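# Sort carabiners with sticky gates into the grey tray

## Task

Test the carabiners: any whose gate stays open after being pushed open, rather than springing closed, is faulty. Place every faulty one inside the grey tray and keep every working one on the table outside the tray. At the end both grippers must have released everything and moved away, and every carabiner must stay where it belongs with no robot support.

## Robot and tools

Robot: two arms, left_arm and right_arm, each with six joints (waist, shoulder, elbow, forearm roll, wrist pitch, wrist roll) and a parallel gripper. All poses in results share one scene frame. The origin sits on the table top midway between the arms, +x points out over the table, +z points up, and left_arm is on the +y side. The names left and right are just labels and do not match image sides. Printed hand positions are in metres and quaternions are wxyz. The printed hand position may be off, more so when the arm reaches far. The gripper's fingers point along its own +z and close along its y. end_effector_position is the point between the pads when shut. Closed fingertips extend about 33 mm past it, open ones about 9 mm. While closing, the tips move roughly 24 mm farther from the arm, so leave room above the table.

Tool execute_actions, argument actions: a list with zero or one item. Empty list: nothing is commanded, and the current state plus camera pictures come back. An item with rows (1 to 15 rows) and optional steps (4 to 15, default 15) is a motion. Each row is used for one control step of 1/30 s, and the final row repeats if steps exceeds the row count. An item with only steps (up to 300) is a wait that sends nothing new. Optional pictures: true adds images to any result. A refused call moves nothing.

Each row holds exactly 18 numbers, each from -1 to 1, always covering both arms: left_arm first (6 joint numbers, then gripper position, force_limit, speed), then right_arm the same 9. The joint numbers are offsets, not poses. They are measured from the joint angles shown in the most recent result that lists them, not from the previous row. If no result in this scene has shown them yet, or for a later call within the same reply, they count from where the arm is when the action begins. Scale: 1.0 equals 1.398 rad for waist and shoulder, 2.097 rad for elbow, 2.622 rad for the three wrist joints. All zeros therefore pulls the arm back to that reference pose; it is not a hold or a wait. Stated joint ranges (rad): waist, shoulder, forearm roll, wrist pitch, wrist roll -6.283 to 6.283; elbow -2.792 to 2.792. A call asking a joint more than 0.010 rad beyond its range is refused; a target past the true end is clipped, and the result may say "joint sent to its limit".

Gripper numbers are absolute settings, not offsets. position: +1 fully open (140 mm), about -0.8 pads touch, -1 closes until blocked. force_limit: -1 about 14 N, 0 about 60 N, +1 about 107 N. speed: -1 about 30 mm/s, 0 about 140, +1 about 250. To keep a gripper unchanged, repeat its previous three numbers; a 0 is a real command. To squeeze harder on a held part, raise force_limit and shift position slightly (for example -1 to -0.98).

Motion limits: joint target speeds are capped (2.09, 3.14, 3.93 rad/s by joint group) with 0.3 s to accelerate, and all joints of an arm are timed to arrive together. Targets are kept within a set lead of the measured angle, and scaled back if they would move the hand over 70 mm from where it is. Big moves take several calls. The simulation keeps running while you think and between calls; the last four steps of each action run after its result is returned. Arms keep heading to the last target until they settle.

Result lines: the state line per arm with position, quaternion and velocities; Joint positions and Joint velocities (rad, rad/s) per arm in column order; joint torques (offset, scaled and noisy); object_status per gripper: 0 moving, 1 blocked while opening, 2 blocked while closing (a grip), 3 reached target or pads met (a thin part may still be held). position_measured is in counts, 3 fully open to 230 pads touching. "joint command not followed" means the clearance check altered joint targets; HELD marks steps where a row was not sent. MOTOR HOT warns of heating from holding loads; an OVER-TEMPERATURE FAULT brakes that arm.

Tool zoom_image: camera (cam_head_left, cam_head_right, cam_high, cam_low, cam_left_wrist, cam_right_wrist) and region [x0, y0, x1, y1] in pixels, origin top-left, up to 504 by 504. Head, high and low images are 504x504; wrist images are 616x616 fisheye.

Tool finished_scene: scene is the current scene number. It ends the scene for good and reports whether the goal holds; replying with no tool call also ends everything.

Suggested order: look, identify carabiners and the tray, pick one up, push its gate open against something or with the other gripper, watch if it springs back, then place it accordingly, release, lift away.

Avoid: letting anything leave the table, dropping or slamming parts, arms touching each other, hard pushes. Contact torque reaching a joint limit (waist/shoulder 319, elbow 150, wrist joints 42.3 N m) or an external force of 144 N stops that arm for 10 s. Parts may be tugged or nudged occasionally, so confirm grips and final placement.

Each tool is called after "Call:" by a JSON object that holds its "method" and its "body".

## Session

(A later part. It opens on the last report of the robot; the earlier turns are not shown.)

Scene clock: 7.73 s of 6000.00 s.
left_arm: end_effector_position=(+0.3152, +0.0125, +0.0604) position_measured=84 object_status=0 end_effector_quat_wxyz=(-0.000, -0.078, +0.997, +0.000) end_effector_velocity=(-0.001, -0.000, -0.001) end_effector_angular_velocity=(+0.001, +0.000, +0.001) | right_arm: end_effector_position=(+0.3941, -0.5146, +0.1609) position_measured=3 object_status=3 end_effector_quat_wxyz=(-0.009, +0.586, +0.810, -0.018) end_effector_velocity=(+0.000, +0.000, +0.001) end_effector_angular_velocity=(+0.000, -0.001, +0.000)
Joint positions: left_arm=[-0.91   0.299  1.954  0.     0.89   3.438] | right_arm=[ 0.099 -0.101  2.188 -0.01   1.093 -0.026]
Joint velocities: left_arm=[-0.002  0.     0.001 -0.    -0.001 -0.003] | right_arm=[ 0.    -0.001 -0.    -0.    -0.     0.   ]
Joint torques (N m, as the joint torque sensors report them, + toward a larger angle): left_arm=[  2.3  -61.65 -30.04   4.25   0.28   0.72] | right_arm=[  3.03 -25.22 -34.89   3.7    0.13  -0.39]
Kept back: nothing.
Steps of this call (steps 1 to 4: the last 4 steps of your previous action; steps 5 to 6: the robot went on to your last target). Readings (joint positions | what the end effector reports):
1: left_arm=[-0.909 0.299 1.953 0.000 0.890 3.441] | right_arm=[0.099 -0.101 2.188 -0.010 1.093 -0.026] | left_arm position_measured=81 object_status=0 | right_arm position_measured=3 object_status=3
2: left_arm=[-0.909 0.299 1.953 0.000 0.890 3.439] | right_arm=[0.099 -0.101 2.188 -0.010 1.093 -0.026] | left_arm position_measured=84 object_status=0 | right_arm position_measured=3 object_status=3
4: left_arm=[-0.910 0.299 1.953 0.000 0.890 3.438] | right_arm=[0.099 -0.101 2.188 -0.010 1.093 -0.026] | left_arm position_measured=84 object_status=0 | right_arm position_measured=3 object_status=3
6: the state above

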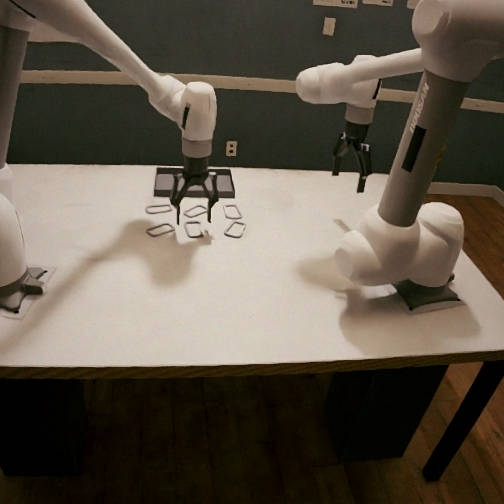

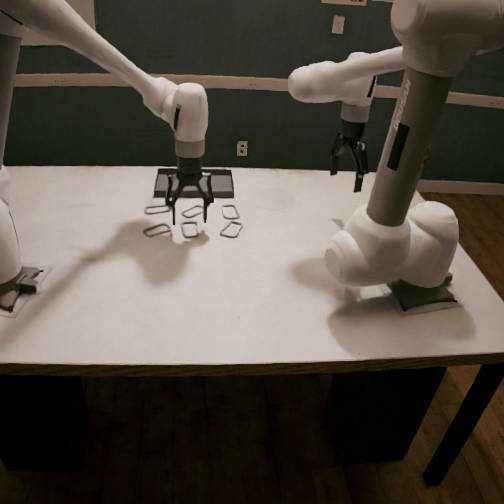

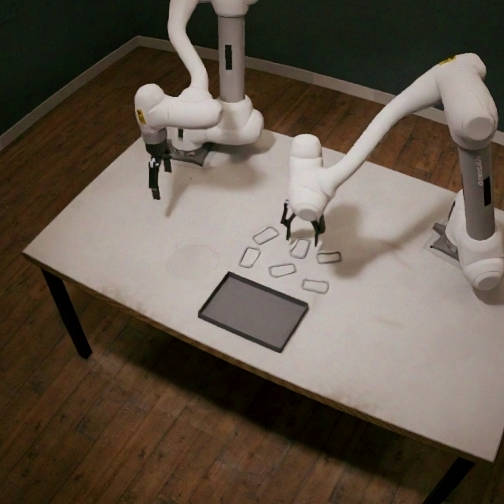

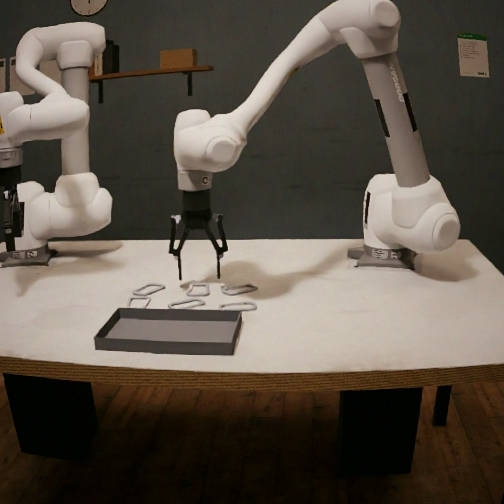

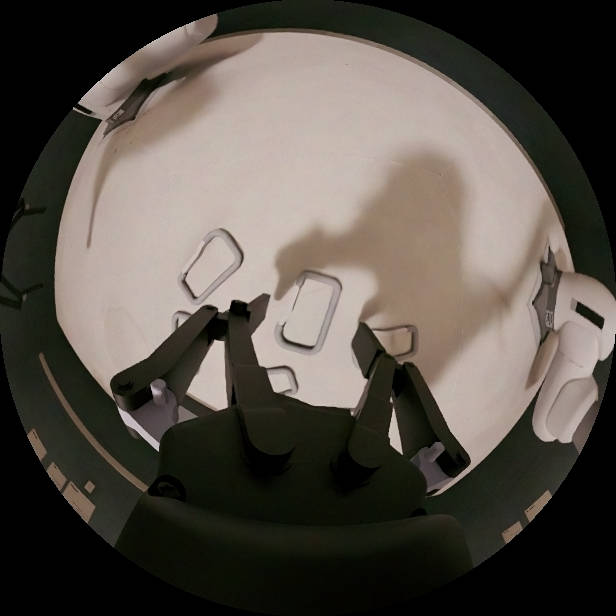

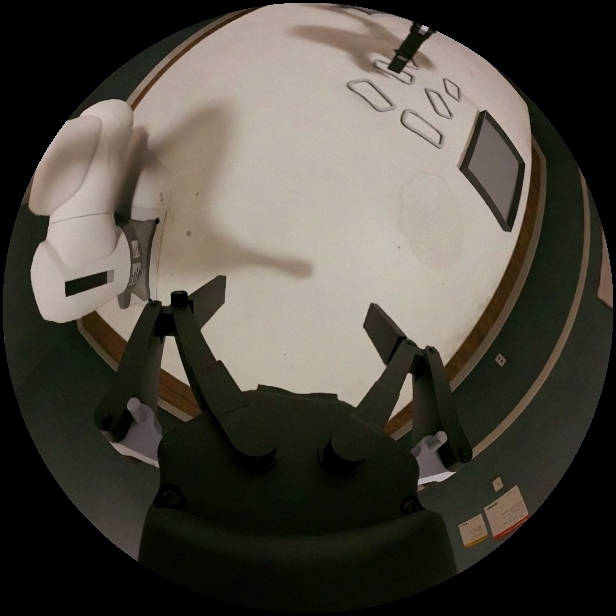

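Call:
{"method": "execute_actions", "body": {"actions": [{"rows":[[0,0.0218,0.0091,0,-0.0189,0,0.36,-0.5,0,0,0,0,0,0,0,1,0,0]],"steps":15}], "pictures": true}}

Call:
{"method": "zoom_image", "body": {"camera": "cam_left_wrist", "region": [200, 220, 420, 420]}}

Call:
{"method": "zoom_image", "body": {"camera": "cam_head_left", "region": [140, 170, 260, 250]}}

Scene clock: 8.37 s of 6000.00 s.
left_arm: end_effector_position=(+0.3152, +0.0124, +0.0338) position_measured=84 object_status=3 end_effector_quat_wxyz=(-0.000, -0.078, +0.997, +0.000) end_effector_velocity=(+0.001, +0.001, -0.003) end_effector_angular_velocity=(-0.000, -0.001, +0.003) | right_arm: end_effector_position=(+0.3941, -0.5146, +0.1609) position_measured=3 object_status=3 end_effector_quat_wxyz=(-0.009, +0.586, +0.810, -0.018) end_effector_velocity=(-0.000, +0.000, -0.000) end_effector_angular_velocity=(+0.001, +0.001, +0.001)
Joint positions: left_arm=[-0.91   0.329  1.973 -0.     0.841  3.437] | right_arm=[ 0.099 -0.101  2.188 -0.01   1.093 -0.026]
Joint velocities: left_arm=[ 0.002  0.004  0.003  0.001 -0.007 -0.002] | right_arm=[ 0.    -0.     0.     0.001 -0.    -0.002]
Joint torques (N m, as the joint torque sensors report them, + toward a larger angle): left_arm=[  0.17 -65.23 -30.42   4.07   0.04   0.02] | right_arm=[  1.48 -27.87 -34.88   3.91  -0.15  -0.25]
Steps of this call (steps 1 to 8: the robot went on to your last target; steps 9 to 19: the first 11 steps of this action). Readings (joint positions | what the end effector reports):
9: left_arm=[-0.910 0.299 1.954 -0.000 0.889 3.437] | right_arm=[0.099 -0.101 2.188 -0.010 1.093 -0.026] | left_arm position_measured=84 object_status=3 | right_arm position_measured=3 object_status=3
10: left_arm=[-0.910 0.301 1.956 -0.000 0.884 3.437] | right_arm=[0.099 -0.101 2.188 -0.010 1.093 -0.026] | left_arm position_measured=84 object_status=3 | right_arm position_measured=3 object_status=3
12: left_arm=[-0.910 0.318 1.966 -0.000 0.858 3.437] | right_arm=[0.099 -0.101 2.188 -0.010 1.093 -0.026] | left_arm position_measured=84 object_status=3 | right_arm position_measured=3 object_status=3
16: left_arm=[-0.910 0.328 1.972 -0.000 0.842 3.437] | right_arm=[0.099 -0.101 2.188 -0.010 1.093 -0.026] | left_arm position_measured=84 object_status=3 | right_arm position_measured=3 object_status=3
19: the state above

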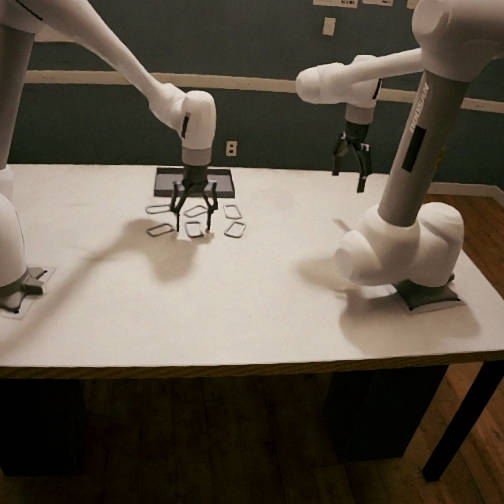

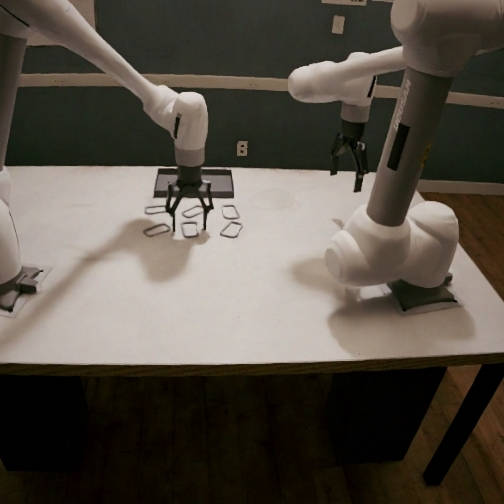

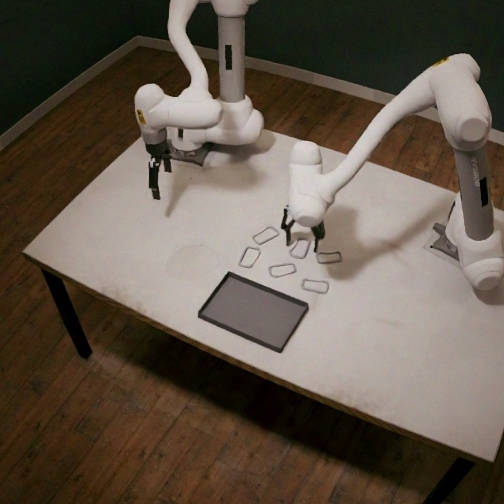

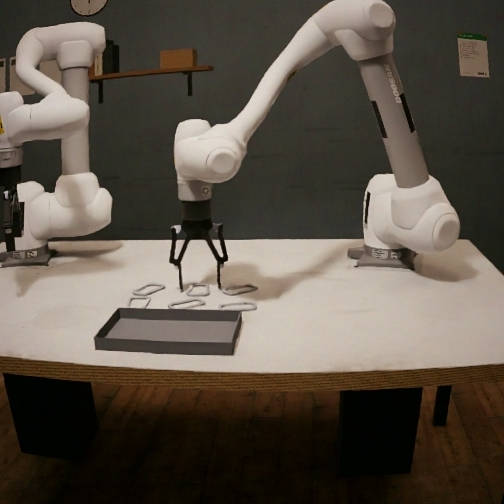

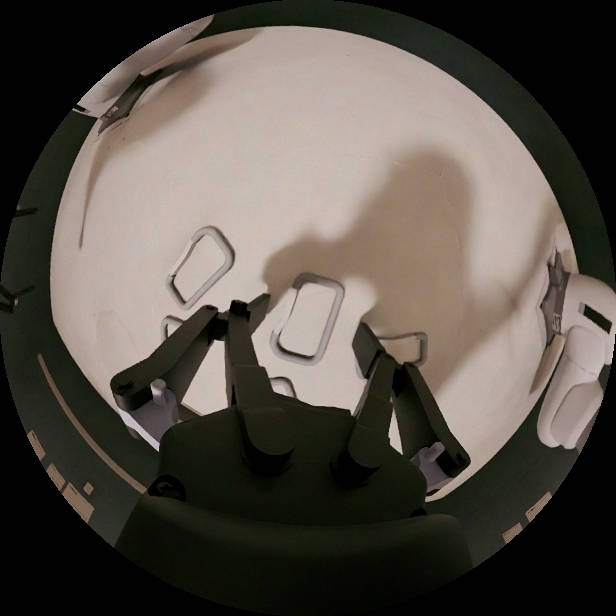

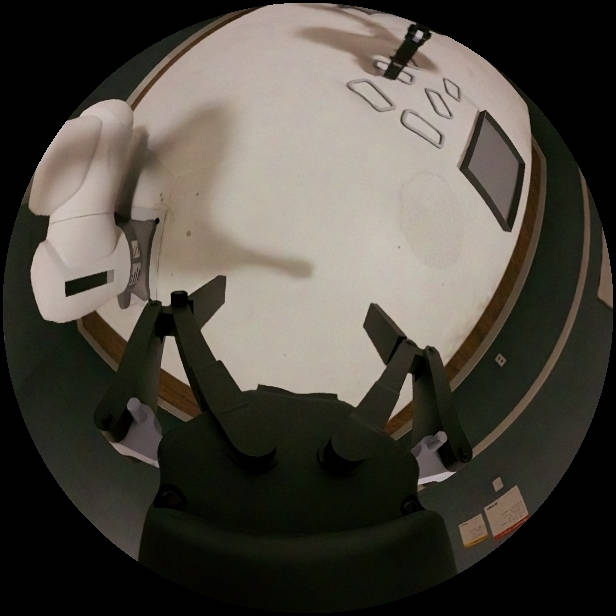

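Region (200, 220, 420, 420) of cam_left_wrist's 616x616 image, scaled by 2.291, with more detail than that image has; it fills the top 458 rows of this view, and the rest is white.

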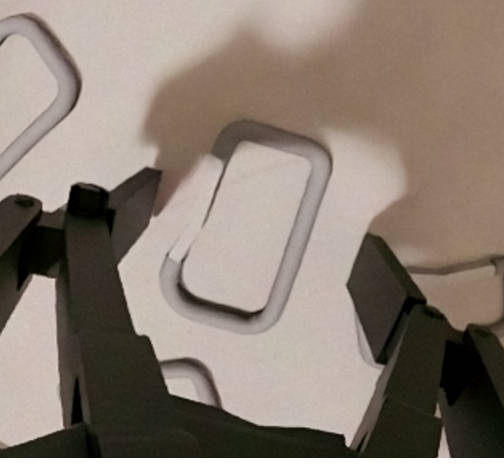

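Region (140, 170, 260, 250) of cam_head_left's 504x504 image, scaled by 4.200, with more detail than that image has.

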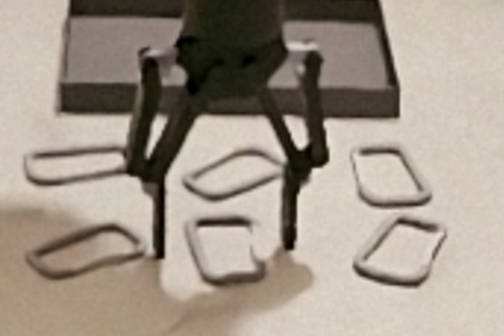

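Call:
{"method": "execute_actions", "body": {"actions": [{"rows":[[0,0,0,0,0,0,-0.4,-0.3,-0.5,0,0,0,0,0,0,1,0,0]],"steps":15}]}}

Call:
{"method": "execute_actions", "body": {"actions": [{"steps":12}], "pictures": true}}

Call:
{"method": "zoom_image", "body": {"camera": "cam_left_wrist", "region": [200, 220, 420, 420]}}

Call:
{"method": "zoom_image", "body": {"camera": "cam_head_left", "region": [140, 170, 260, 250]}}

Scene clock: 9.00 s of 6000.00 s.
left_arm: end_effector_position=(+0.3153, +0.0123, +0.0338) position_measured=127 object_status=0 end_effector_quat_wxyz=(+0.000, -0.078, +0.997, -0.000) end_effector_velocity=(-0.001, -0.001, -0.000) end_effector_angular_velocity=(+0.000, +0.000, +0.001) | right_arm: end_effector_position=(+0.3941, -0.5146, +0.1609) position_measured=3 object_status=3 end_effector_quat_wxyz=(-0.009, +0.586, +0.810, -0.018) end_effector_velocity=(-0.000, +0.000, -0.001) end_effector_angular_velocity=(-0.000, +0.002, +0.001)
Joint positions: left_arm=[-0.91   0.329  1.973 -0.     0.84   3.438] | right_arm=[ 0.099 -0.101  2.188 -0.01   1.093 -0.026]
Joint velocities: left_arm=[-0.002  0.    -0.    -0.     0.    -0.002] | right_arm=[-0.     0.001 -0.     0.     0.    -0.001]
Joint torques (N m, as the joint torque sensors report them, + toward a larger angle): left_arm=[ -0.23 -63.32 -29.72   4.11   0.18  -0.03] | right_arm=[  2.92 -25.34 -33.98   3.87   0.06  -0.43]
Steps of this call (steps 1 to 4: the last 4 steps of your previous action; steps 5 to 8: the robot went on to your last target; steps 9 to 19: the first 11 steps of this action). Readings (joint positions | what the end effector reports):
9: left_arm=[-0.910 0.329 1.973 -0.000 0.840 3.438] | right_arm=[0.099 -0.101 2.188 -0.010 1.093 -0.026] | left_arm position_measured=84 object_status=0 | right_arm position_measured=3 object_status=3
10: left_arm=[-0.910 0.329 1.973 -0.000 0.840 3.438] | right_arm=[0.099 -0.101 2.188 -0.010 1.093 -0.026] | left_arm position_measured=86 object_status=0 | right_arm position_measured=3 object_status=3
12: left_arm=[-0.910 0.329 1.973 -0.000 0.840 3.438] | right_arm=[0.099 -0.101 2.188 -0.010 1.093 -0.026] | left_arm position_measured=95 object_status=0 | right_arm position_measured=3 object_status=3
16: left_arm=[-0.910 0.329 1.973 -0.000 0.840 3.438] | right_arm=[0.099 -0.101 2.188 -0.010 1.093 -0.026] | left_arm position_measured=113 object_status=0 | right_arm position_measured=3 object_status=3
19: the state above

Scene clock: 9.40 s of 6000.00 s.
left_arm: end_effector_position=(+0.3152, +0.0124, +0.0341) position_measured=161 object_status=0 end_effector_quat_wxyz=(-0.000, -0.078, +0.997, +0.000) end_effector_velocity=(-0.002, +0.000, -0.001) end_effector_angular_velocity=(+0.001, +0.001, -0.001) | right_arm: end_effector_position=(+0.3941, -0.5146, +0.1609) position_measured=3 object_status=3 end_effector_quat_wxyz=(-0.009, +0.586, +0.810, -0.018) end_effector_velocity=(+0.000, +0.000, +0.000) end_effector_angular_velocity=(+0.001, -0.000, +0.000)
Joint positions: left_arm=[-0.91   0.328  1.972 -0.     0.841  3.437] | right_arm=[ 0.099 -0.101  2.188 -0.01   1.093 -0.026]
Joint velocities: left_arm=[-0.002  0.     0.001 -0.    -0.    -0.001] | right_arm=[-0.    -0.    -0.     0.     0.    -0.001]
Joint torques (N m, as the joint torque sensors report them, + toward a larger angle): left_arm=[ -3.56 -28.96 -13.5    2.72  -4.06  -0.06] | right_arm=[  1.63 -23.91 -34.37   4.01  -0.25  -0.27]
Kept back: nothing.
Steps of this call (steps 1 to 4: the last 4 steps of your previous action; steps 5 to 12: the robot went on to your last target). Readings (joint positions | what the end effector reports):
1: left_arm=[-0.910 0.329 1.973 -0.000 0.840 3.438] | right_arm=[0.099 -0.101 2.188 -0.010 1.093 -0.026] | left_arm position_measured=132 object_status=0 | right_arm position_measured=3 object_status=3
2: left_arm=[-0.910 0.329 1.973 -0.000 0.840 3.437] | right_arm=[0.099 -0.101 2.188 -0.010 1.093 -0.026] | left_arm position_measured=136 object_status=0 | right_arm position_measured=3 object_status=3
4: left_arm=[-0.910 0.329 1.972 -0.000 0.841 3.437] | right_arm=[0.099 -0.101 2.188 -0.010 1.093 -0.026] | left_arm position_measured=145 object_status=0 | right_arm position_measured=3 object_status=3
8: left_arm=[-0.910 0.328 1.972 -0.000 0.841 3.437] | right_arm=[0.099 -0.101 2.188 -0.010 1.093 -0.026] | left_arm position_measured=161 object_status=0 | right_arm position_measured=3 object_status=3
12: the state above

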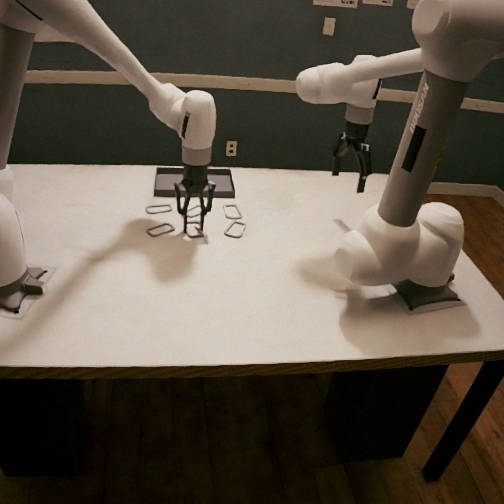

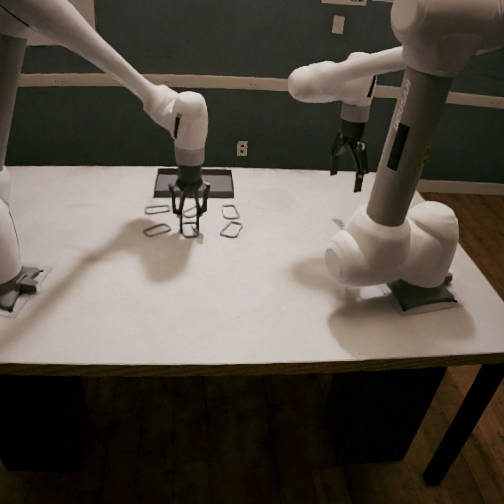

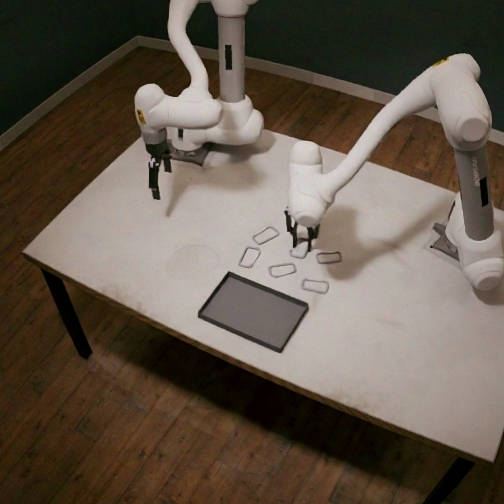

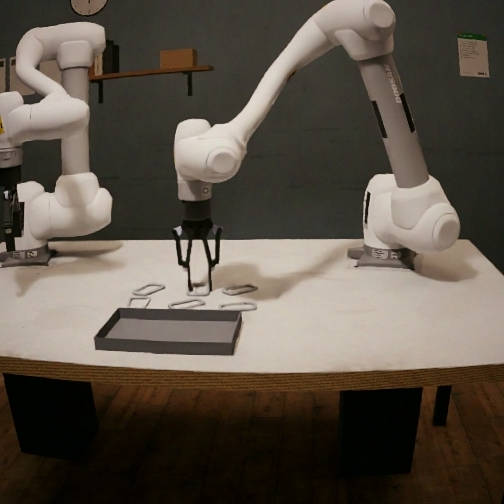

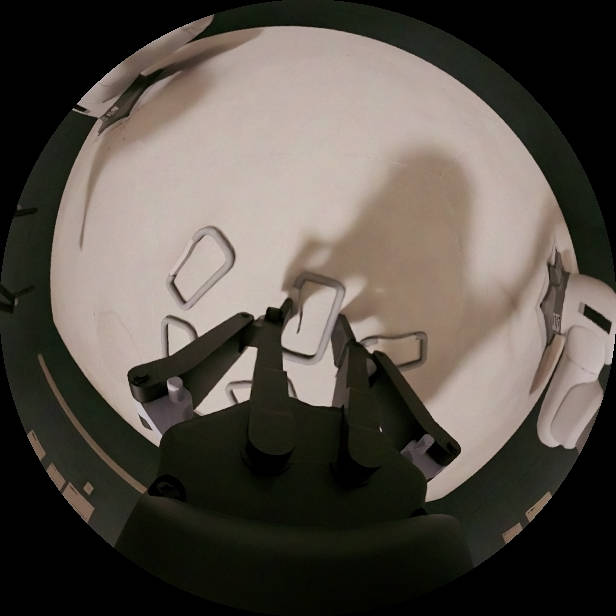

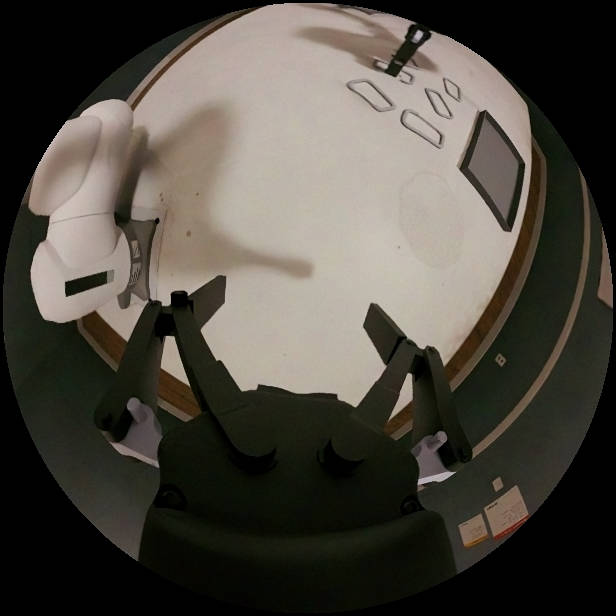

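Region (200, 220, 420, 420) of cam_left_wrist's 616x616 image, scaled by 2.291, with more detail than that image has; it fills the top 458 rows of this view, and the rest is white.

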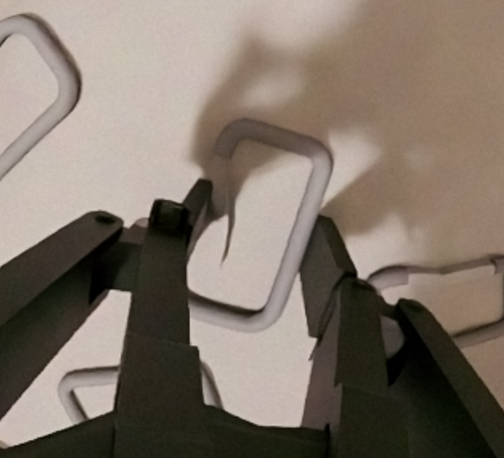

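Region (140, 170, 260, 250) of cam_head_left's 504x504 image, scaled by 4.200, with more detail than that image has.

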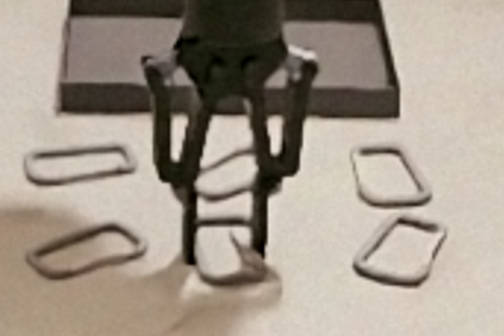

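Call:
{"method": "execute_actions", "body": {"actions": [{"rows":[[0,-0.0033,-0.0014,0,0.0028,0,-0.4,-0.3,-0.5,0,0,0,0,0,0,1,0,0],[0,-0.0033,-0.0014,0,0.0028,0,-0.4,-0.3,-0.5,0,0,0,0,0,0,1,0,0],[0,-0.0033,-0.0014,0,0.0028,0,-0.4,-0.3,-0.5,0,0,0,0,0,0,1,0,0],[0,-0.0033,-0.0014,0,0.0028,0,-0.55,-0.3,-0.5,0,0,0,0,0,0,1,0,0]],"steps":15}]}}

Call:
{"method": "execute_actions", "body": {"actions": [{"steps":8}], "pictures": true}}

Call:
{"method": "zoom_image", "body": {"camera": "cam_left_wrist", "region": [200, 220, 420, 420]}}

Scene clock: 10.00 s of 6000.00 s.
left_arm: end_effector_position=(+0.3153, +0.0123, +0.0381) position_measured=175 object_status=2 end_effector_quat_wxyz=(-0.000, -0.078, +0.997, -0.000) end_effector_velocity=(+0.001, +0.000, +0.003) end_effector_angular_velocity=(-0.002, -0.000, +0.003) | right_arm: end_effector_position=(+0.3941, -0.5146, +0.1609) position_measured=3 object_status=3 end_effector_quat_wxyz=(-0.009, +0.586, +0.810, -0.018) end_effector_velocity=(-0.000, +0.000, -0.001) end_effector_angular_velocity=(-0.001, +0.002, +0.001)
Joint positions: left_arm=[-0.91   0.324  1.969 -0.     0.848  3.437] | right_arm=[ 0.099 -0.101  2.188 -0.01   1.093 -0.026]
Joint velocities: left_arm=[ 0.001 -0.004 -0.001 -0.001  0.002 -0.001] | right_arm=[ 0.001  0.002  0.    -0.    -0.    -0.   ]
Joint torques (N m, as the joint torque sensors report them, + toward a larger angle): left_arm=[ -0.1  -62.8  -29.96   4.07   0.32   0.03] | right_arm=[  4.85 -26.8  -34.85   3.98  -0.09  -0.38]
Steps of this call (steps 1 to 7: the robot went on to your last target; steps 8 to 18: the first 11 steps of this action). Readings (joint positions | what the end effector reports):
8: left_arm=[-0.910 0.329 1.972 -0.000 0.841 3.437] | right_arm=[0.099 -0.101 2.188 -0.010 1.093 -0.026] | left_arm position_measured=161 object_status=2 | right_arm position_measured=3 object_status=3
9: left_arm=[-0.910 0.328 1.972 -0.000 0.841 3.437] | right_arm=[0.099 -0.101 2.188 -0.010 1.093 -0.026] | left_arm position_measured=161 object_status=2 | right_arm position_measured=3 object_status=3
11: left_arm=[-0.910 0.326 1.971 -0.000 0.845 3.437] | right_arm=[0.099 -0.101 2.188 -0.010 1.093 -0.026] | left_arm position_measured=174 object_status=0 | right_arm position_measured=3 object_status=3
15: left_arm=[-0.910 0.324 1.970 -0.000 0.848 3.437] | right_arm=[0.099 -0.101 2.188 -0.010 1.093 -0.026] | left_arm position_measured=175 object_status=0 | right_arm position_measured=3 object_status=3
18: the state above

Scene clock: 10.27 s of 6000.00 s.
left_arm: end_effector_position=(+0.3152, +0.0123, +0.0382) position_measured=175 object_status=2 end_effector_quat_wxyz=(-0.000, -0.078, +0.997, -0.000) end_effector_velocity=(-0.000, -0.000, +0.000) end_effector_angular_velocity=(-0.000, -0.001, -0.001) | right_arm: end_effector_position=(+0.3941, -0.5146, +0.1609) position_measured=3 object_status=3 end_effector_quat_wxyz=(-0.009, +0.586, +0.810, -0.018) end_effector_velocity=(-0.000, +0.000, +0.000) end_effector_angular_velocity=(+0.000, -0.001, +0.000)
Joint positions: left_arm=[-0.91   0.324  1.969 -0.     0.848  3.437] | right_arm=[ 0.099 -0.101  2.188 -0.01   1.093 -0.026]
Joint velocities: left_arm=[-0.001 -0.001  0.     0.001  0.    -0.   ] | right_arm=[ 0.    -0.002  0.    -0.    -0.    -0.   ]
Joint torques (N m, as the joint torque sensors report them, + toward a larger angle): left_arm=[  0.22 -63.25 -30.06   4.13   0.19   0.08] | right_arm=[  2.94 -24.74 -34.34   3.82   0.05  -0.4 ]
Kept back: nothing.
Steps of this call (steps 1 to 4: the last 4 steps of your previous action; steps 5 to 8: the robot went on to your last target). Readings (joint positions | what the end effector reports):
1: left_arm=[-0.910 0.324 1.969 -0.000 0.848 3.437] | right_arm=[0.099 -0.101 2.188 -0.010 1.093 -0.026] | left_arm position_measured=175 object_status=2 | right_arm position_measured=3 object_status=3
2: left_arm=[-0.910 0.324 1.969 -0.000 0.848 3.437] | right_arm=[0.099 -0.101 2.188 -0.010 1.093 -0.026] | left_arm position_measured=175 object_status=2 | right_arm position_measured=3 object_status=3
4: left_arm=[-0.910 0.324 1.969 -0.000 0.848 3.437] | right_arm=[0.099 -0.101 2.188 -0.010 1.093 -0.026] | left_arm position_measured=175 object_status=2 | right_arm position_measured=3 object_status=3
8: the state above

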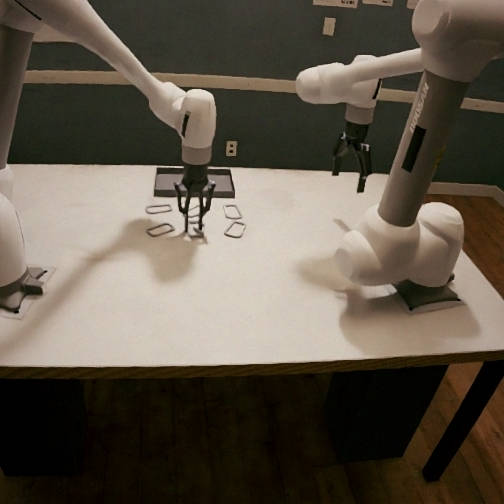

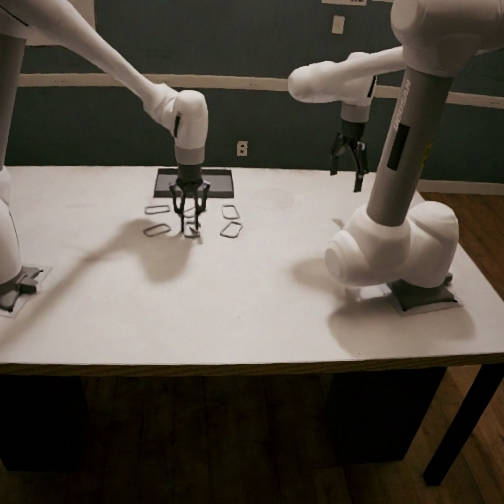

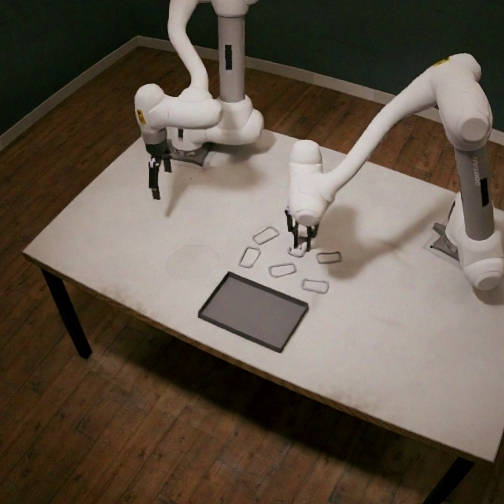

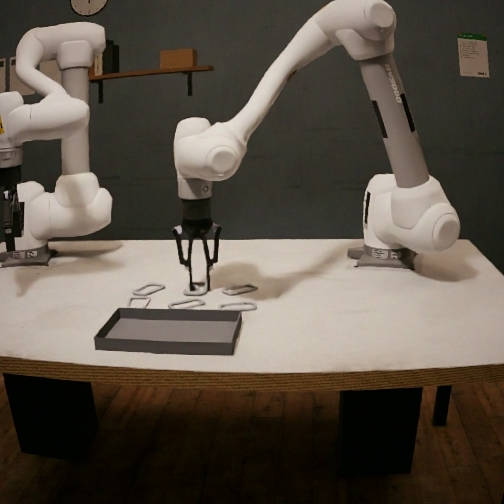

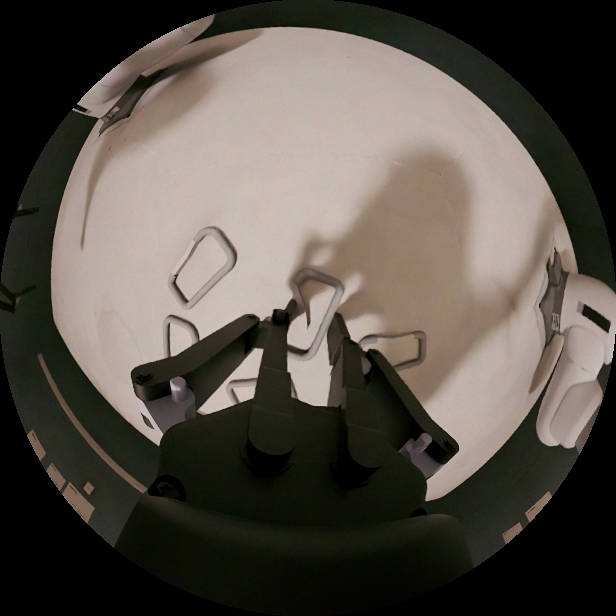

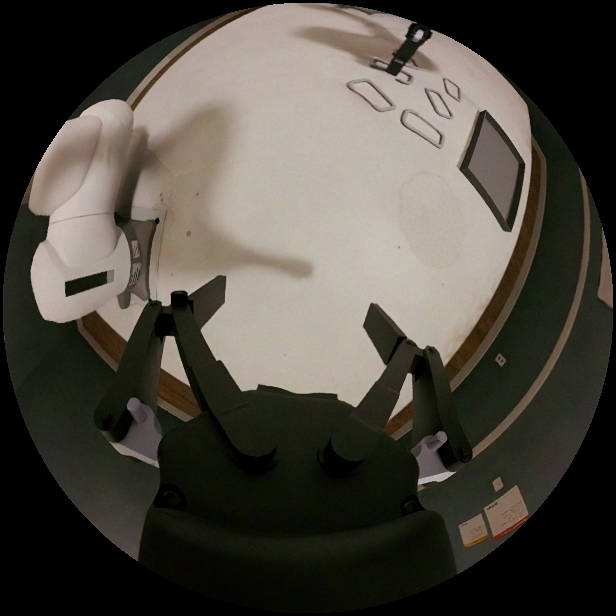

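Region (200, 220, 420, 420) of cam_left_wrist's 616x616 image, scaled by 2.291, with more detail than that image has; it fills the top 458 rows of this view, and the rest is white.

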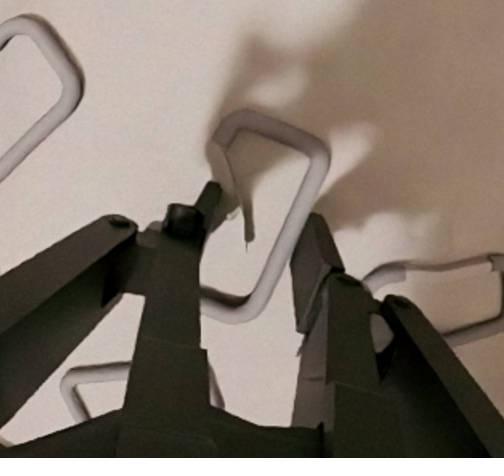

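Call:
{"method": "execute_actions", "body": {"actions": [{"rows":[[0,0,0,0,0,0,0.36,-0.3,0.5,0,0,0,0,0,0,1,0,0]],"steps":15}]}}

Call:
{"method": "execute_actions", "body": {"actions": [{"steps":6}], "pictures": true}}

Scene clock: 10.77 s of 6000.00 s.
left_arm: end_effector_position=(+0.3152, +0.0123, +0.0382) position_measured=84 object_status=0 end_effector_quat_wxyz=(-0.000, -0.078, +0.997, -0.000) end_effector_velocity=(+0.001, +0.000, +0.000) end_effector_angular_velocity=(-0.000, -0.000, +0.000) | right_arm: end_effector_position=(+0.3941, -0.5146, +0.1609) position_measured=3 object_status=3 end_effector_quat_wxyz=(-0.009, +0.586, +0.810, -0.018) end_effector_velocity=(-0.000, -0.000, -0.001) end_effector_angular_velocity=(-0.001, +0.002, +0.000)
Joint positions: left_arm=[-0.91   0.324  1.969 -0.     0.848  3.437] | right_arm=[ 0.099 -0.101  2.188 -0.01   1.093 -0.026]
Joint velocities: left_arm=[ 0.001 -0.    -0.     0.     0.     0.   ] | right_arm=[ 0.     0.001  0.001  0.    -0.     0.   ]
Joint torques (N m, as the joint torque sensors report them, + toward a larger angle): left_arm=[ -0.07 -63.15 -29.45   4.14   0.1    0.04] | right_arm=[  1.8  -25.31 -35.37   3.94   0.02  -0.11]
Steps of this call (steps 1 to 4: the robot went on to your last target; steps 5 to 15: the first 11 steps of this action). Readings (joint positions | what the end effector reports):
5: left_arm=[-0.910 0.324 1.969 -0.000 0.848 3.437] | right_arm=[0.099 -0.101 2.188 -0.010 1.093 -0.026] | left_arm position_measured=175 object_status=0 | right_arm position_measured=3 object_status=3
6: left_arm=[-0.910 0.324 1.969 -0.000 0.848 3.437] | right_arm=[0.099 -0.101 2.188 -0.010 1.093 -0.026] | left_arm position_measured=175 object_status=0 | right_arm position_measured=3 object_status=3
8: left_arm=[-0.910 0.324 1.969 -0.000 0.848 3.437] | right_arm=[0.099 -0.101 2.188 -0.010 1.093 -0.026] | left_arm position_measured=152 object_status=0 | right_arm position_measured=3 object_status=3
12: left_arm=[-0.910 0.324 1.969 -0.000 0.848 3.437] | right_arm=[0.099 -0.101 2.188 -0.010 1.093 -0.026] | left_arm position_measured=108 object_status=0 | right_arm position_measured=3 object_status=3
15: the state above

Scene clock: 10.97 s of 6000.00 s.
left_arm: end_effector_position=(+0.3152, +0.0123, +0.0382) position_measured=84 object_status=3 end_effector_quat_wxyz=(-0.000, -0.078, +0.997, -0.000) end_effector_velocity=(+0.000, +0.000, -0.001) end_effector_angular_velocity=(+0.001, +0.001, +0.000) | right_arm: end_effector_position=(+0.3941, -0.5146, +0.1609) position_measured=3 object_status=3 end_effector_quat_wxyz=(-0.009, +0.586, +0.810, -0.018) end_effector_velocity=(+0.000, +0.000, +0.000) end_effector_angular_velocity=(-0.000, -0.000, +0.000)
Joint positions: left_arm=[-0.91   0.324  1.969 -0.     0.848  3.437] | right_arm=[ 0.099 -0.101  2.188 -0.01   1.093 -0.026]
Joint velocities: left_arm=[ 0.001  0.001 -0.    -0.001  0.     0.001] | right_arm=[ 0. -0. -0. -0. -0. -0.]
Joint torques (N m, as the joint torque sensors report them, + toward a larger angle): left_arm=[ -0.56 -62.44 -29.66   4.17   0.12   0.02] | right_arm=[  3.06 -24.65 -34.31   3.89  -0.2   -0.27]
Kept back: nothing.
Steps of this call (steps 1 to 4: the last 4 steps of your previous action; steps 5 to 6: the robot went on to your last target). Readings (joint positions | what the end effector reports):
1: left_arm=[-0.910 0.324 1.969 -0.000 0.848 3.437] | right_arm=[0.099 -0.101 2.188 -0.010 1.093 -0.026] | left_arm position_measured=84 object_status=0 | right_arm position_measured=3 object_status=3
2: left_arm=[-0.910 0.324 1.969 -0.000 0.848 3.437] | right_arm=[0.099 -0.101 2.188 -0.010 1.093 -0.026] | left_arm position_measured=84 object_status=0 | right_arm position_measured=3 object_status=3
4: left_arm=[-0.910 0.324 1.969 -0.000 0.848 3.437] | right_arm=[0.099 -0.101 2.188 -0.010 1.093 -0.026] | left_arm position_measured=84 object_status=0 | right_arm position_measured=3 object_status=3
6: the state above

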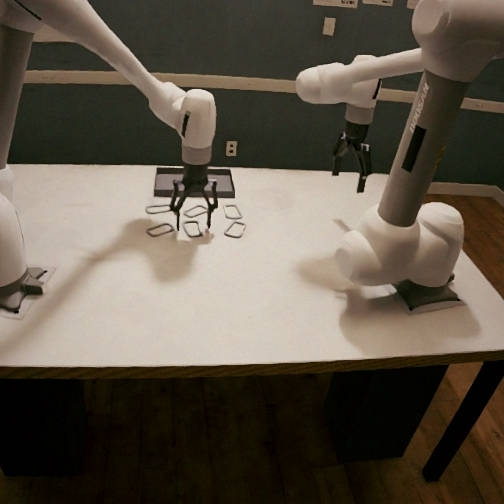

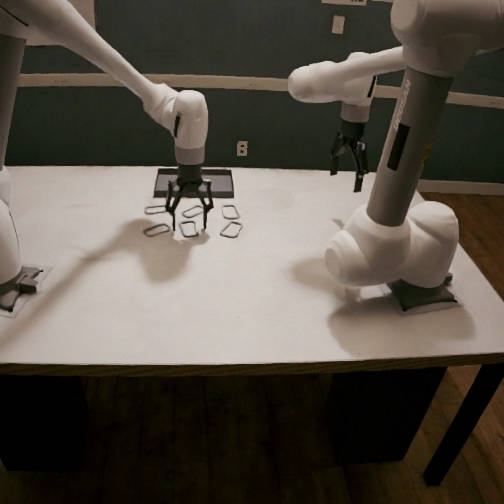

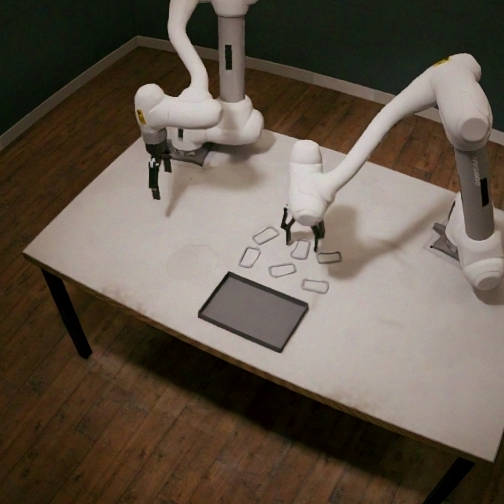

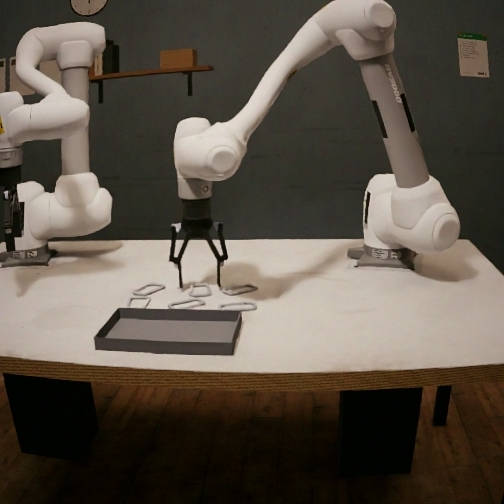

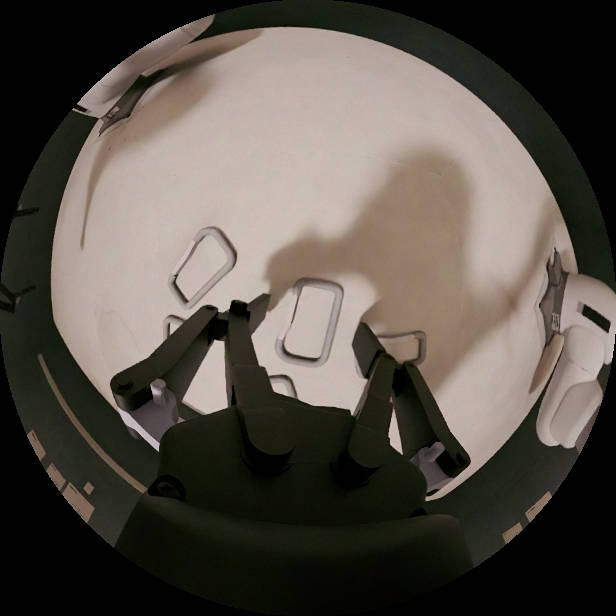

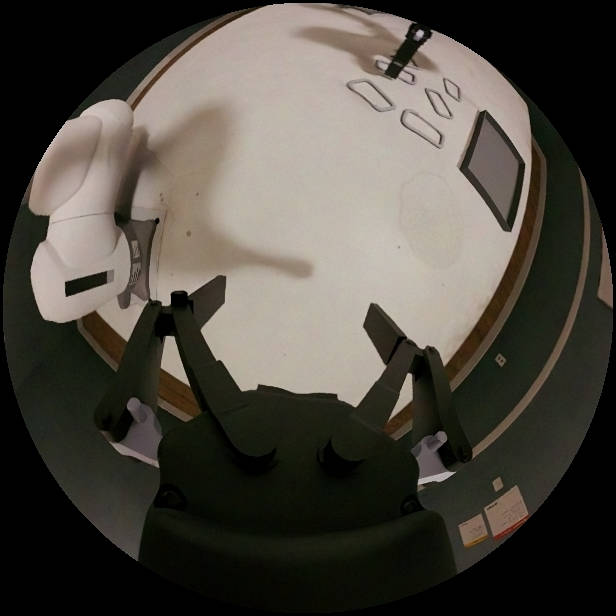

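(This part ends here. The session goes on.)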